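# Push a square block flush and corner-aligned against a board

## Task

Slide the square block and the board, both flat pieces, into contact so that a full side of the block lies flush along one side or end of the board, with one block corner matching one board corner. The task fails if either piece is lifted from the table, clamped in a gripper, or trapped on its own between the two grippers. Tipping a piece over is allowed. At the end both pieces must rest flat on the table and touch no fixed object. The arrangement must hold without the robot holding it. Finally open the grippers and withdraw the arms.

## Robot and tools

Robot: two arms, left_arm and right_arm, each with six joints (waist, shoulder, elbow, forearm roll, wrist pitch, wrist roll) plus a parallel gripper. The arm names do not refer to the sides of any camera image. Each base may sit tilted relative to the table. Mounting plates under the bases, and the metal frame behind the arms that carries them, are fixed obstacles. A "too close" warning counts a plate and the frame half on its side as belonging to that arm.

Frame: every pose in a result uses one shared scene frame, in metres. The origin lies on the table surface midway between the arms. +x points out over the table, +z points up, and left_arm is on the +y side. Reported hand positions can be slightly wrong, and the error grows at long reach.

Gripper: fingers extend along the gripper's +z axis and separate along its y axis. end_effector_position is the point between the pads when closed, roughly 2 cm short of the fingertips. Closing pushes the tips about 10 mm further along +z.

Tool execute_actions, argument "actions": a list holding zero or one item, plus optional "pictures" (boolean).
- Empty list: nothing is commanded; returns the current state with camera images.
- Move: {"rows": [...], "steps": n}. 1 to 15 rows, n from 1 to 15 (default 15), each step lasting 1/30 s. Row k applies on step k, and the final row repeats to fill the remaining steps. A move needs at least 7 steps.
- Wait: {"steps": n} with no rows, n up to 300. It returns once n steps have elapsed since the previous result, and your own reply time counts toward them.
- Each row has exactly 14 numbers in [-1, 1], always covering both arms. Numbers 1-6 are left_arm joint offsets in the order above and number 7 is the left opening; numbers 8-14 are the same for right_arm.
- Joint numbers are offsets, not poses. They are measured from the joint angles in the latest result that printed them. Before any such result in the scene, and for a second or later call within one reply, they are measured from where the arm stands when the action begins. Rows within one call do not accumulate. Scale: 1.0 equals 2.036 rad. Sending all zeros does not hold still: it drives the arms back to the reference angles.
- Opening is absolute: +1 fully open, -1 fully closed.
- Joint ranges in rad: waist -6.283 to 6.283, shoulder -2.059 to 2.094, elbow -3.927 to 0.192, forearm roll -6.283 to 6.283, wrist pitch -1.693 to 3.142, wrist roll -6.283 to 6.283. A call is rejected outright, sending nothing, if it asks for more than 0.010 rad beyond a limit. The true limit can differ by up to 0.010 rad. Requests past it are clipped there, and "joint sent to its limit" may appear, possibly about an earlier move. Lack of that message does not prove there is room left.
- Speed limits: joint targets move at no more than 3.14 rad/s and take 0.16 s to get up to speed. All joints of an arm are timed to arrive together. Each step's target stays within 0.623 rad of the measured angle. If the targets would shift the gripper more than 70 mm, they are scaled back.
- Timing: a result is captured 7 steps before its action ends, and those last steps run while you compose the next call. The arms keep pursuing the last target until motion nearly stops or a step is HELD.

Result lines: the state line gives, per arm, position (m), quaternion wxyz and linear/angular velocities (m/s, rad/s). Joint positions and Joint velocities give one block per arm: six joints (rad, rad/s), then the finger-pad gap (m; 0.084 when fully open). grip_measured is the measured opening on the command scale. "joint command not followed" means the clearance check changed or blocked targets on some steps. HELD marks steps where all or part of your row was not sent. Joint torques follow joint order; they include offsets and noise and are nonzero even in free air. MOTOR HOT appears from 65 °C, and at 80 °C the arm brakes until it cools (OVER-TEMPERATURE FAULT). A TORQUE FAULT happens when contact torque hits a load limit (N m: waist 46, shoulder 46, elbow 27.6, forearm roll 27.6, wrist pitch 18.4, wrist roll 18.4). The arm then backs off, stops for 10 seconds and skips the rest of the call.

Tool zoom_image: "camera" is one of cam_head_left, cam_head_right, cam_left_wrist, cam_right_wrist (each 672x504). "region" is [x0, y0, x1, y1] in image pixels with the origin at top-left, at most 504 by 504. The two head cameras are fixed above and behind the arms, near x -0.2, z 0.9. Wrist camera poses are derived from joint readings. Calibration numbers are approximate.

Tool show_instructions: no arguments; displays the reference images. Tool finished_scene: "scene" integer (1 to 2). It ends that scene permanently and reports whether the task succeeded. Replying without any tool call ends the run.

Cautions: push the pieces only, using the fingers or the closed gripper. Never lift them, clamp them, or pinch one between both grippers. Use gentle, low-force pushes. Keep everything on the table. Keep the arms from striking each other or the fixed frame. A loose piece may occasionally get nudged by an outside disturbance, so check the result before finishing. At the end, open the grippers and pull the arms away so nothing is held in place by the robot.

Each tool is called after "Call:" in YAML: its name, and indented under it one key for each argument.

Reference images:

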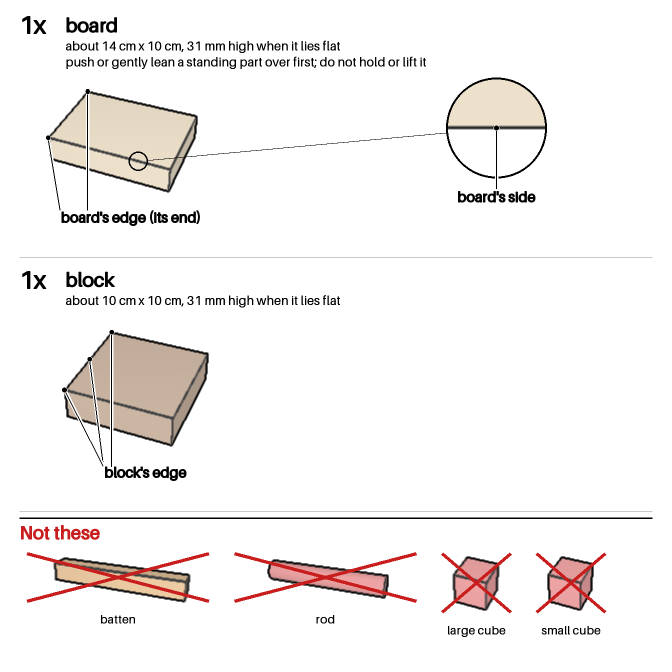

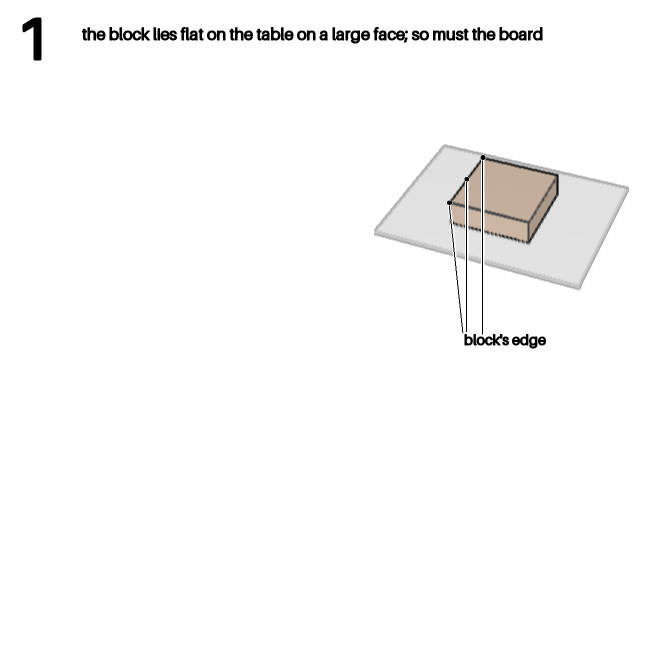

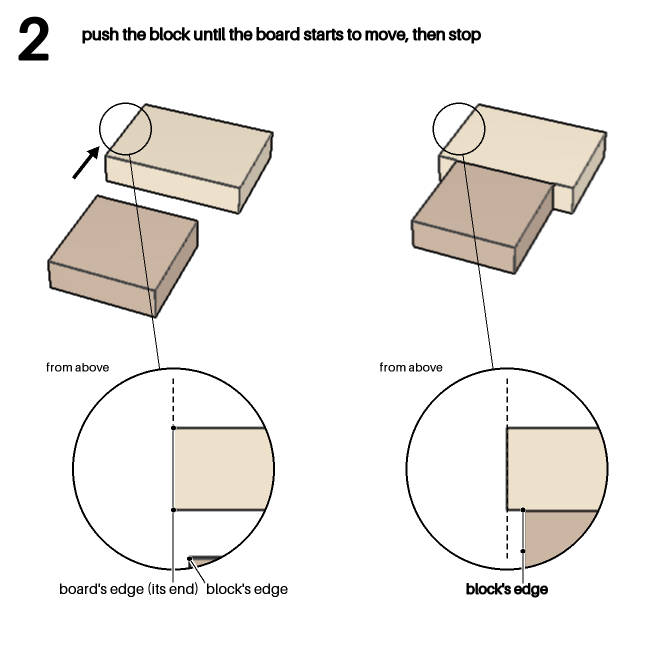

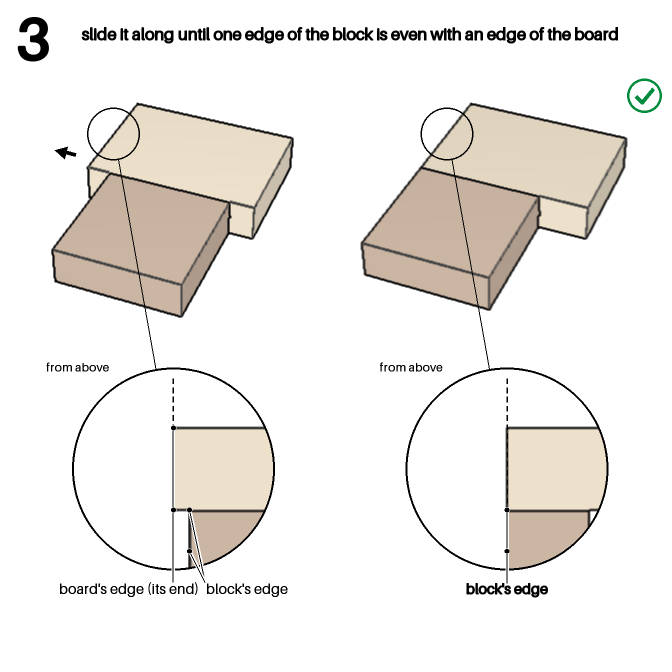

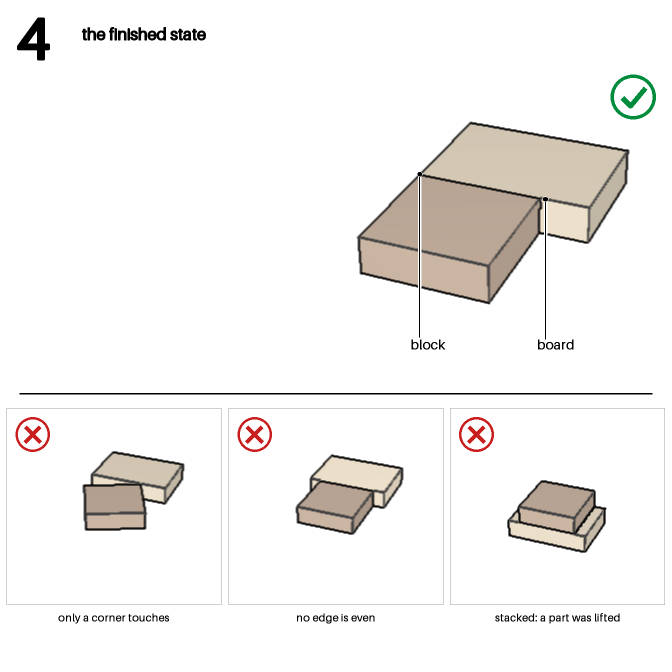

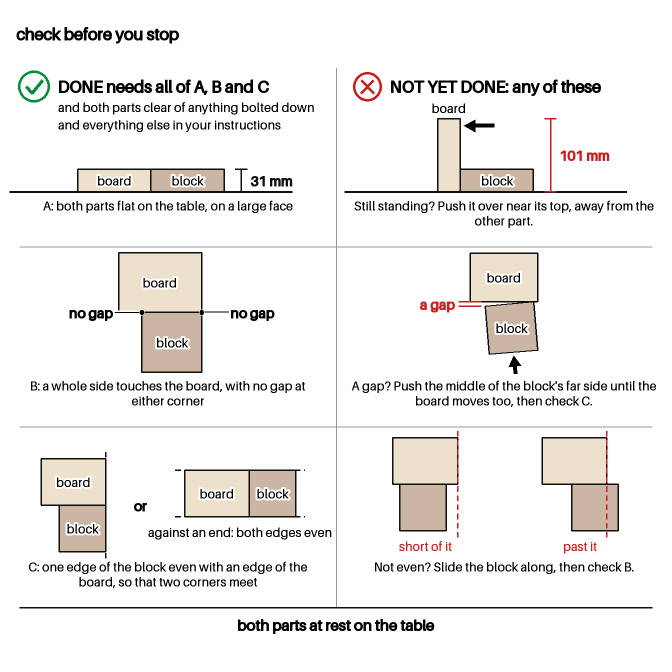

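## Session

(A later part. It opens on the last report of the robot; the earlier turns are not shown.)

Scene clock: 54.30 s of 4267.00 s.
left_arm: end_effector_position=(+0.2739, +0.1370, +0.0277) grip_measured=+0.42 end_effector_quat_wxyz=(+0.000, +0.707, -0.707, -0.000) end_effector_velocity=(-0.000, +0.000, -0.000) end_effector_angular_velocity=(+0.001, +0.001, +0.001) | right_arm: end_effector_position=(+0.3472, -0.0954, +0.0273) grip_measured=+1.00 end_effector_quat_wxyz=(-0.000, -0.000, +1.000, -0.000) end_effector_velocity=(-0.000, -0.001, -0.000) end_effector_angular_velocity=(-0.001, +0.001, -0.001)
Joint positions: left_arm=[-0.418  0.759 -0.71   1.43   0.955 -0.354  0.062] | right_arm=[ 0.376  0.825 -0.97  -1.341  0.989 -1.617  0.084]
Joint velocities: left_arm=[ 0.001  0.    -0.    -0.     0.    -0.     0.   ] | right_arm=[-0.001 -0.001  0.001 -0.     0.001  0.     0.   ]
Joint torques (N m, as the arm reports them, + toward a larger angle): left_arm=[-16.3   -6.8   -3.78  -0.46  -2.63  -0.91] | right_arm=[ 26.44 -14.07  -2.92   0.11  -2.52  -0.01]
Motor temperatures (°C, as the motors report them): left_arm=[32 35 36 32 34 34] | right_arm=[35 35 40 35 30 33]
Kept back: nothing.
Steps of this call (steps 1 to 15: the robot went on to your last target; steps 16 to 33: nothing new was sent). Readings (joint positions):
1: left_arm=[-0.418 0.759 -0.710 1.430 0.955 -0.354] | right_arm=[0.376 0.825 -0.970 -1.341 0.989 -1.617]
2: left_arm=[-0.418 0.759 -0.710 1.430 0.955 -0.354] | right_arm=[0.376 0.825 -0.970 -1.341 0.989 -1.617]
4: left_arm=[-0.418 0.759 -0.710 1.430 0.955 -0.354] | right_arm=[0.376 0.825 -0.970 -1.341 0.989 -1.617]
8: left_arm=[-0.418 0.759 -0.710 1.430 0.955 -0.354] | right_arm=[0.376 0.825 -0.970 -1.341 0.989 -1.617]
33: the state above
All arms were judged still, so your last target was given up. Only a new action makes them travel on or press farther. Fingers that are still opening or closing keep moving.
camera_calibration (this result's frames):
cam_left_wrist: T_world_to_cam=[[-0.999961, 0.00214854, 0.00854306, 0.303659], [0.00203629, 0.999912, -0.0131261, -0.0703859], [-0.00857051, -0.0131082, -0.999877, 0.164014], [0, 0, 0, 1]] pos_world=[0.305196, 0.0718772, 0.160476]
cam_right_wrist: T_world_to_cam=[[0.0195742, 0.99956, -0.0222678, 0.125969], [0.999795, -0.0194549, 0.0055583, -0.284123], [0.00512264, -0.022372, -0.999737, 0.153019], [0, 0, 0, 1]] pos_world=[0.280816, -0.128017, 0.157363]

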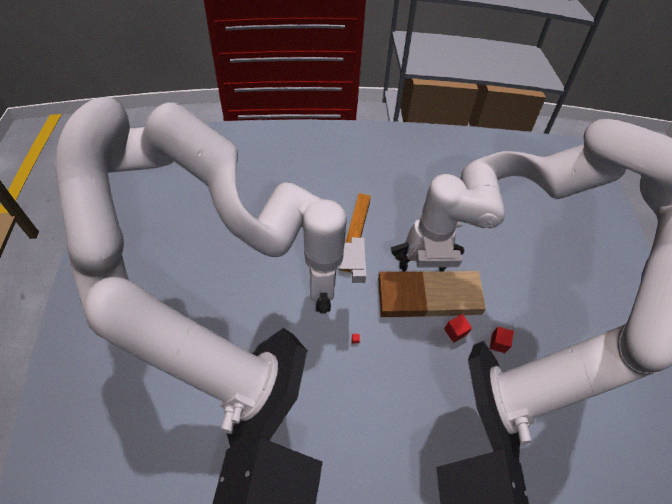

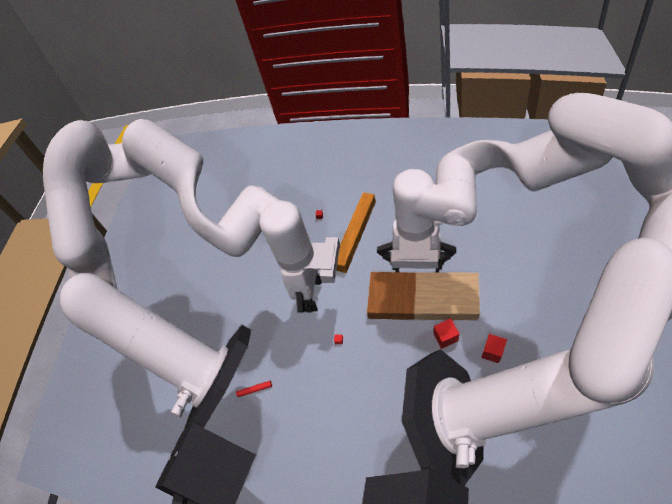

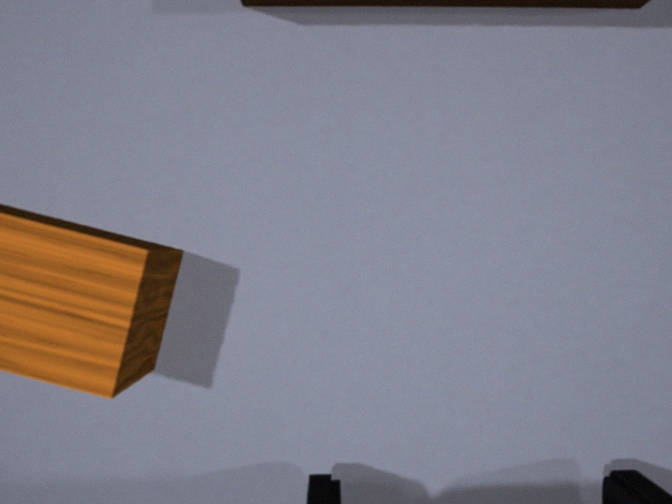

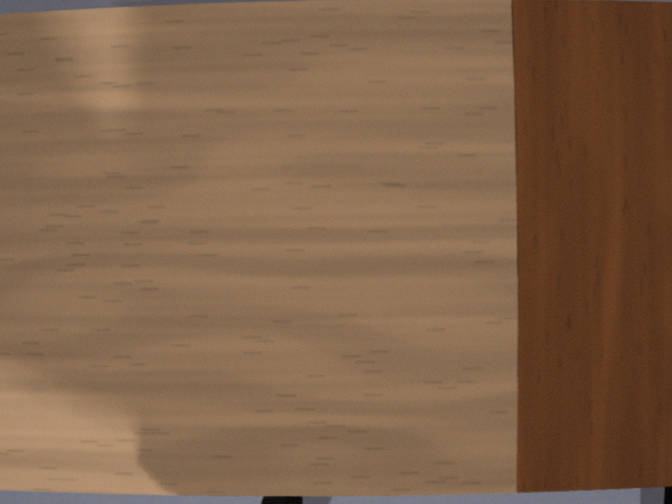

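Call:
execute_actions:
  actions:
    - {"rows":[[0,0,0,0,0,0,0.43,-0.002,0.004,-0.014,0.0045,0.002,-0.012,1],[0,0,0,0,0,0,0.43,-0.003,0.007,-0.024,0.008,0.0035,-0.02,1],[0,0,0,0,0,0,0.43,-0.0049,0.0108,-0.0363,0.0118,0.0054,-0.03,1],[0,0,0,0,0,0,0.43,-0.0049,0.0108,-0.0363,0.0118,0.0054,-0.03,1],[0,0,0,0,0,0,0.43,-0.0049,0.0108,-0.0363,0.0118,0.0054,-0.03,1],[0,0,0,0,0,0,0.43,-0.0049,0.0108,-0.0363,0.0118,0.0054,-0.03,1],[0,0,0,0,0,0,0.43,-0.0049,0.0108,-0.0363,0.0118,0.0054,-0.03,1],[0,0,0,0,0,0,0.43,-0.002,-0.01,-0.038,0.027,0.014,-0.055,1],[0,0,0,0,0,0,0.43,0.001,-0.032,-0.04,0.043,0.022,-0.08,1],[0,0,0,0,0,0,0.43,0.004,-0.054,-0.041,0.058,0.031,-0.105,1],[0,0,0,0,0,0,0.43,0.007,-0.076,-0.043,0.074,0.04,-0.13,1],[0,0,0,0,0,0,0.43,0.0098,-0.0972,-0.0447,0.0894,0.0481,-0.1562,1]],"steps":15}

Call:
execute_actions:
  actions:
    - {"steps":20}
  pictures: true

Scene clock: 55.23 s of 4267.00 s.
left_arm: end_effector_position=(+0.2739, +0.1370, +0.0277) grip_measured=+0.42 end_effector_quat_wxyz=(+0.000, +0.707, -0.707, -0.000) end_effector_velocity=(-0.000, +0.000, -0.000) end_effector_angular_velocity=(-0.000, +0.001, +0.000) | right_arm: end_effector_position=(+0.3687, -0.0953, +0.0274) grip_measured=+1.00 end_effector_quat_wxyz=(+0.000, +0.001, +1.000, -0.000) end_effector_velocity=(+0.056, -0.005, +0.006) end_effector_angular_velocity=(+0.000, -0.006, +0.002)
Joint positions: left_arm=[-0.418  0.759 -0.71   1.43   0.955 -0.354  0.062] | right_arm=[ 0.368  0.842 -1.032 -1.321  0.998 -1.667  0.084]
Joint velocities: left_arm=[ 0.001  0.    -0.     0.001 -0.001 -0.    -0.   ] | right_arm=[-0.015  0.025 -0.146  0.054  0.026 -0.139 -0.   ]
Joint torques (N m, as the arm reports them, + toward a larger angle): left_arm=[-16.23  -6.84  -3.86  -0.46  -2.69  -1.12] | right_arm=[ 28.81 -15.21  -2.39   0.07  -2.38  -0.04]
Motor temperatures (°C, as the motors report them): left_arm=[32 35 36 32 34 34] | right_arm=[35 35 40 35 30 33]
Steps of this call (steps 1 to 20: nothing new was sent; steps 21 to 28: the first 8 steps of this action). Readings (joint positions):
21: left_arm=[-0.418 0.759 -0.710 1.430 0.955 -0.354] | right_arm=[0.376 0.825 -0.970 -1.341 0.989 -1.617]
22: left_arm=[-0.418 0.759 -0.710 1.430 0.955 -0.354] | right_arm=[0.376 0.826 -0.972 -1.340 0.990 -1.620]
24: left_arm=[-0.418 0.759 -0.710 1.430 0.955 -0.354] | right_arm=[0.373 0.832 -0.989 -1.334 0.993 -1.636]
28: the state above

Scene clock: 55.90 s of 4267.00 s.
left_arm: end_effector_position=(+0.2739, +0.1370, +0.0277) grip_measured=+0.42 end_effector_quat_wxyz=(+0.000, +0.707, -0.707, -0.000) end_effector_velocity=(+0.000, +0.000, -0.000) end_effector_angular_velocity=(+0.000, -0.000, -0.000) | right_arm: end_effector_position=(+0.4292, -0.1615, +0.0931) grip_measured=+1.00 end_effector_quat_wxyz=(-0.001, -0.002, +1.000, -0.001) end_effector_velocity=(+0.007, -0.006, +0.006) end_effector_angular_velocity=(+0.003, -0.005, -0.007)
Joint positions: left_arm=[-0.418  0.759 -0.71   1.43   0.955 -0.354  0.062] | right_arm=[ 0.396  0.63  -1.06  -1.16   1.087 -1.933  0.084]
Joint velocities: left_arm=[ 0. -0. -0.  0.  0.  0.  0.] | right_arm=[ 0.002 -0.017 -0.007  0.009  0.006 -0.015 -0.   ]
Joint torques (N m, as the arm reports them, + toward a larger angle): left_arm=[-16.36  -6.92  -3.79  -0.41  -2.71  -1.03] | right_arm=[ 28.56 -14.64  -5.09  -0.08  -2.58   0.03]
Motor temperatures (°C, as the motors report them): left_arm=[32 35 36 32 34 34] | right_arm=[35 35 40 35 30 33]
Kept back: nothing.
Steps of this call (steps 1 to 7: the last 7 steps of your previous action; steps 8 to 20: the robot went on to your last target). Readings (joint positions):
1: left_arm=[-0.418 0.759 -0.710 1.430 0.955 -0.354] | right_arm=[0.368 0.842 -1.035 -1.318 1.000 -1.674]
2: left_arm=[-0.418 0.759 -0.710 1.430 0.955 -0.354] | right_arm=[0.368 0.836 -1.037 -1.310 1.004 -1.688]
4: left_arm=[-0.418 0.759 -0.710 1.430 0.955 -0.354] | right_arm=[0.373 0.799 -1.040 -1.280 1.021 -1.736]
8: left_arm=[-0.418 0.759 -0.710 1.430 0.955 -0.354] | right_arm=[0.387 0.697 -1.056 -1.212 1.058 -1.848]
20: the state above
camera_calibration (this result's frames):
cam_left_wrist: T_world_to_cam=[[-0.999961, 0.00214843, 0.00854315, 0.303659], [0.00203618, 0.999912, -0.0131261, -0.0703859], [-0.00857059, -0.0131082, -0.999877, 0.164014], [0, 0, 0, 1]] pos_world=[0.305196, 0.0718772, 0.160476]
cam_right_wrist: T_world_to_cam=[[0.0167766, 0.999589, -0.0232602, 0.193147], [0.999854, -0.0166954, 0.00367819, -0.367087], [0.00328834, -0.0233185, -0.999723, 0.217545], [0, 0, 0, 1]] pos_world=[0.363078, -0.194124, 0.223327]

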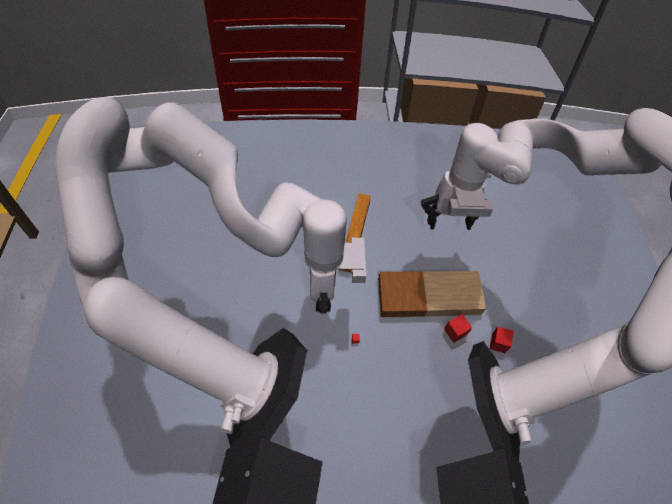

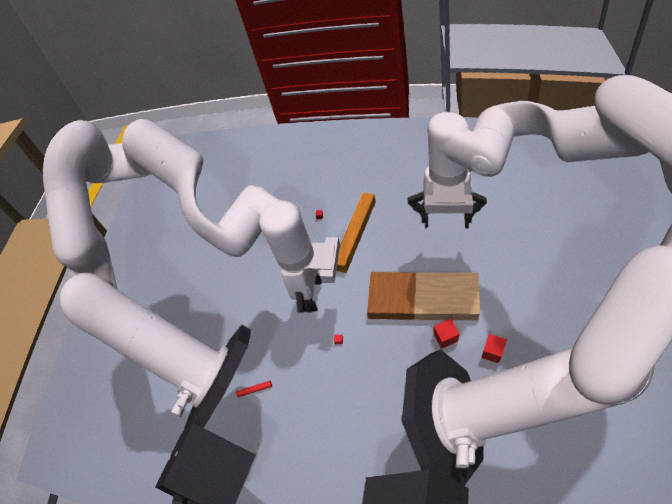

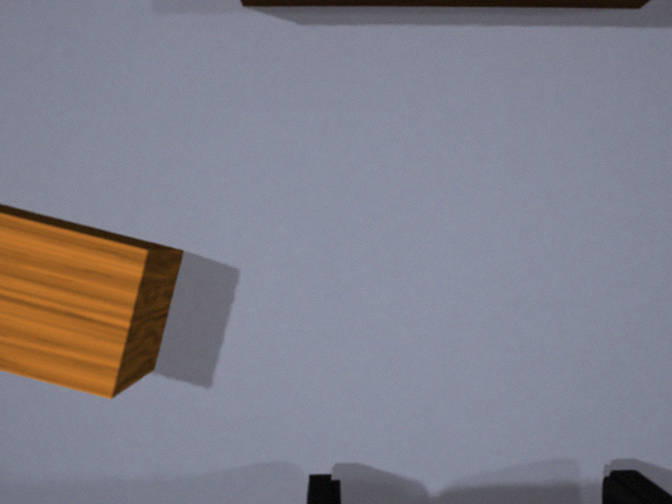

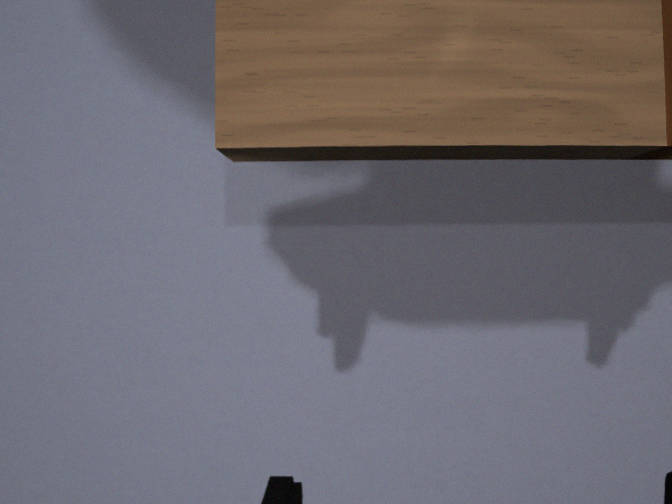

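Call:
zoom_image:
  camera: "cam_head_right"
  region: [350, 255, 510, 365]

Region (350, 255, 510, 365) of cam_head_right's 672x504 image, scaled by 3.150, with more detail than that image has; it fills the top 346 rows of this view, and the rest is white.

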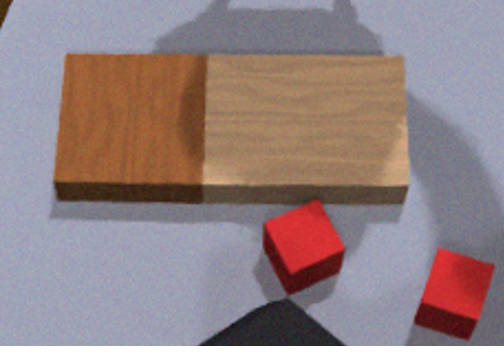

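Call:
finished_scene:
  scene: 1

The scene is finished: the task was done.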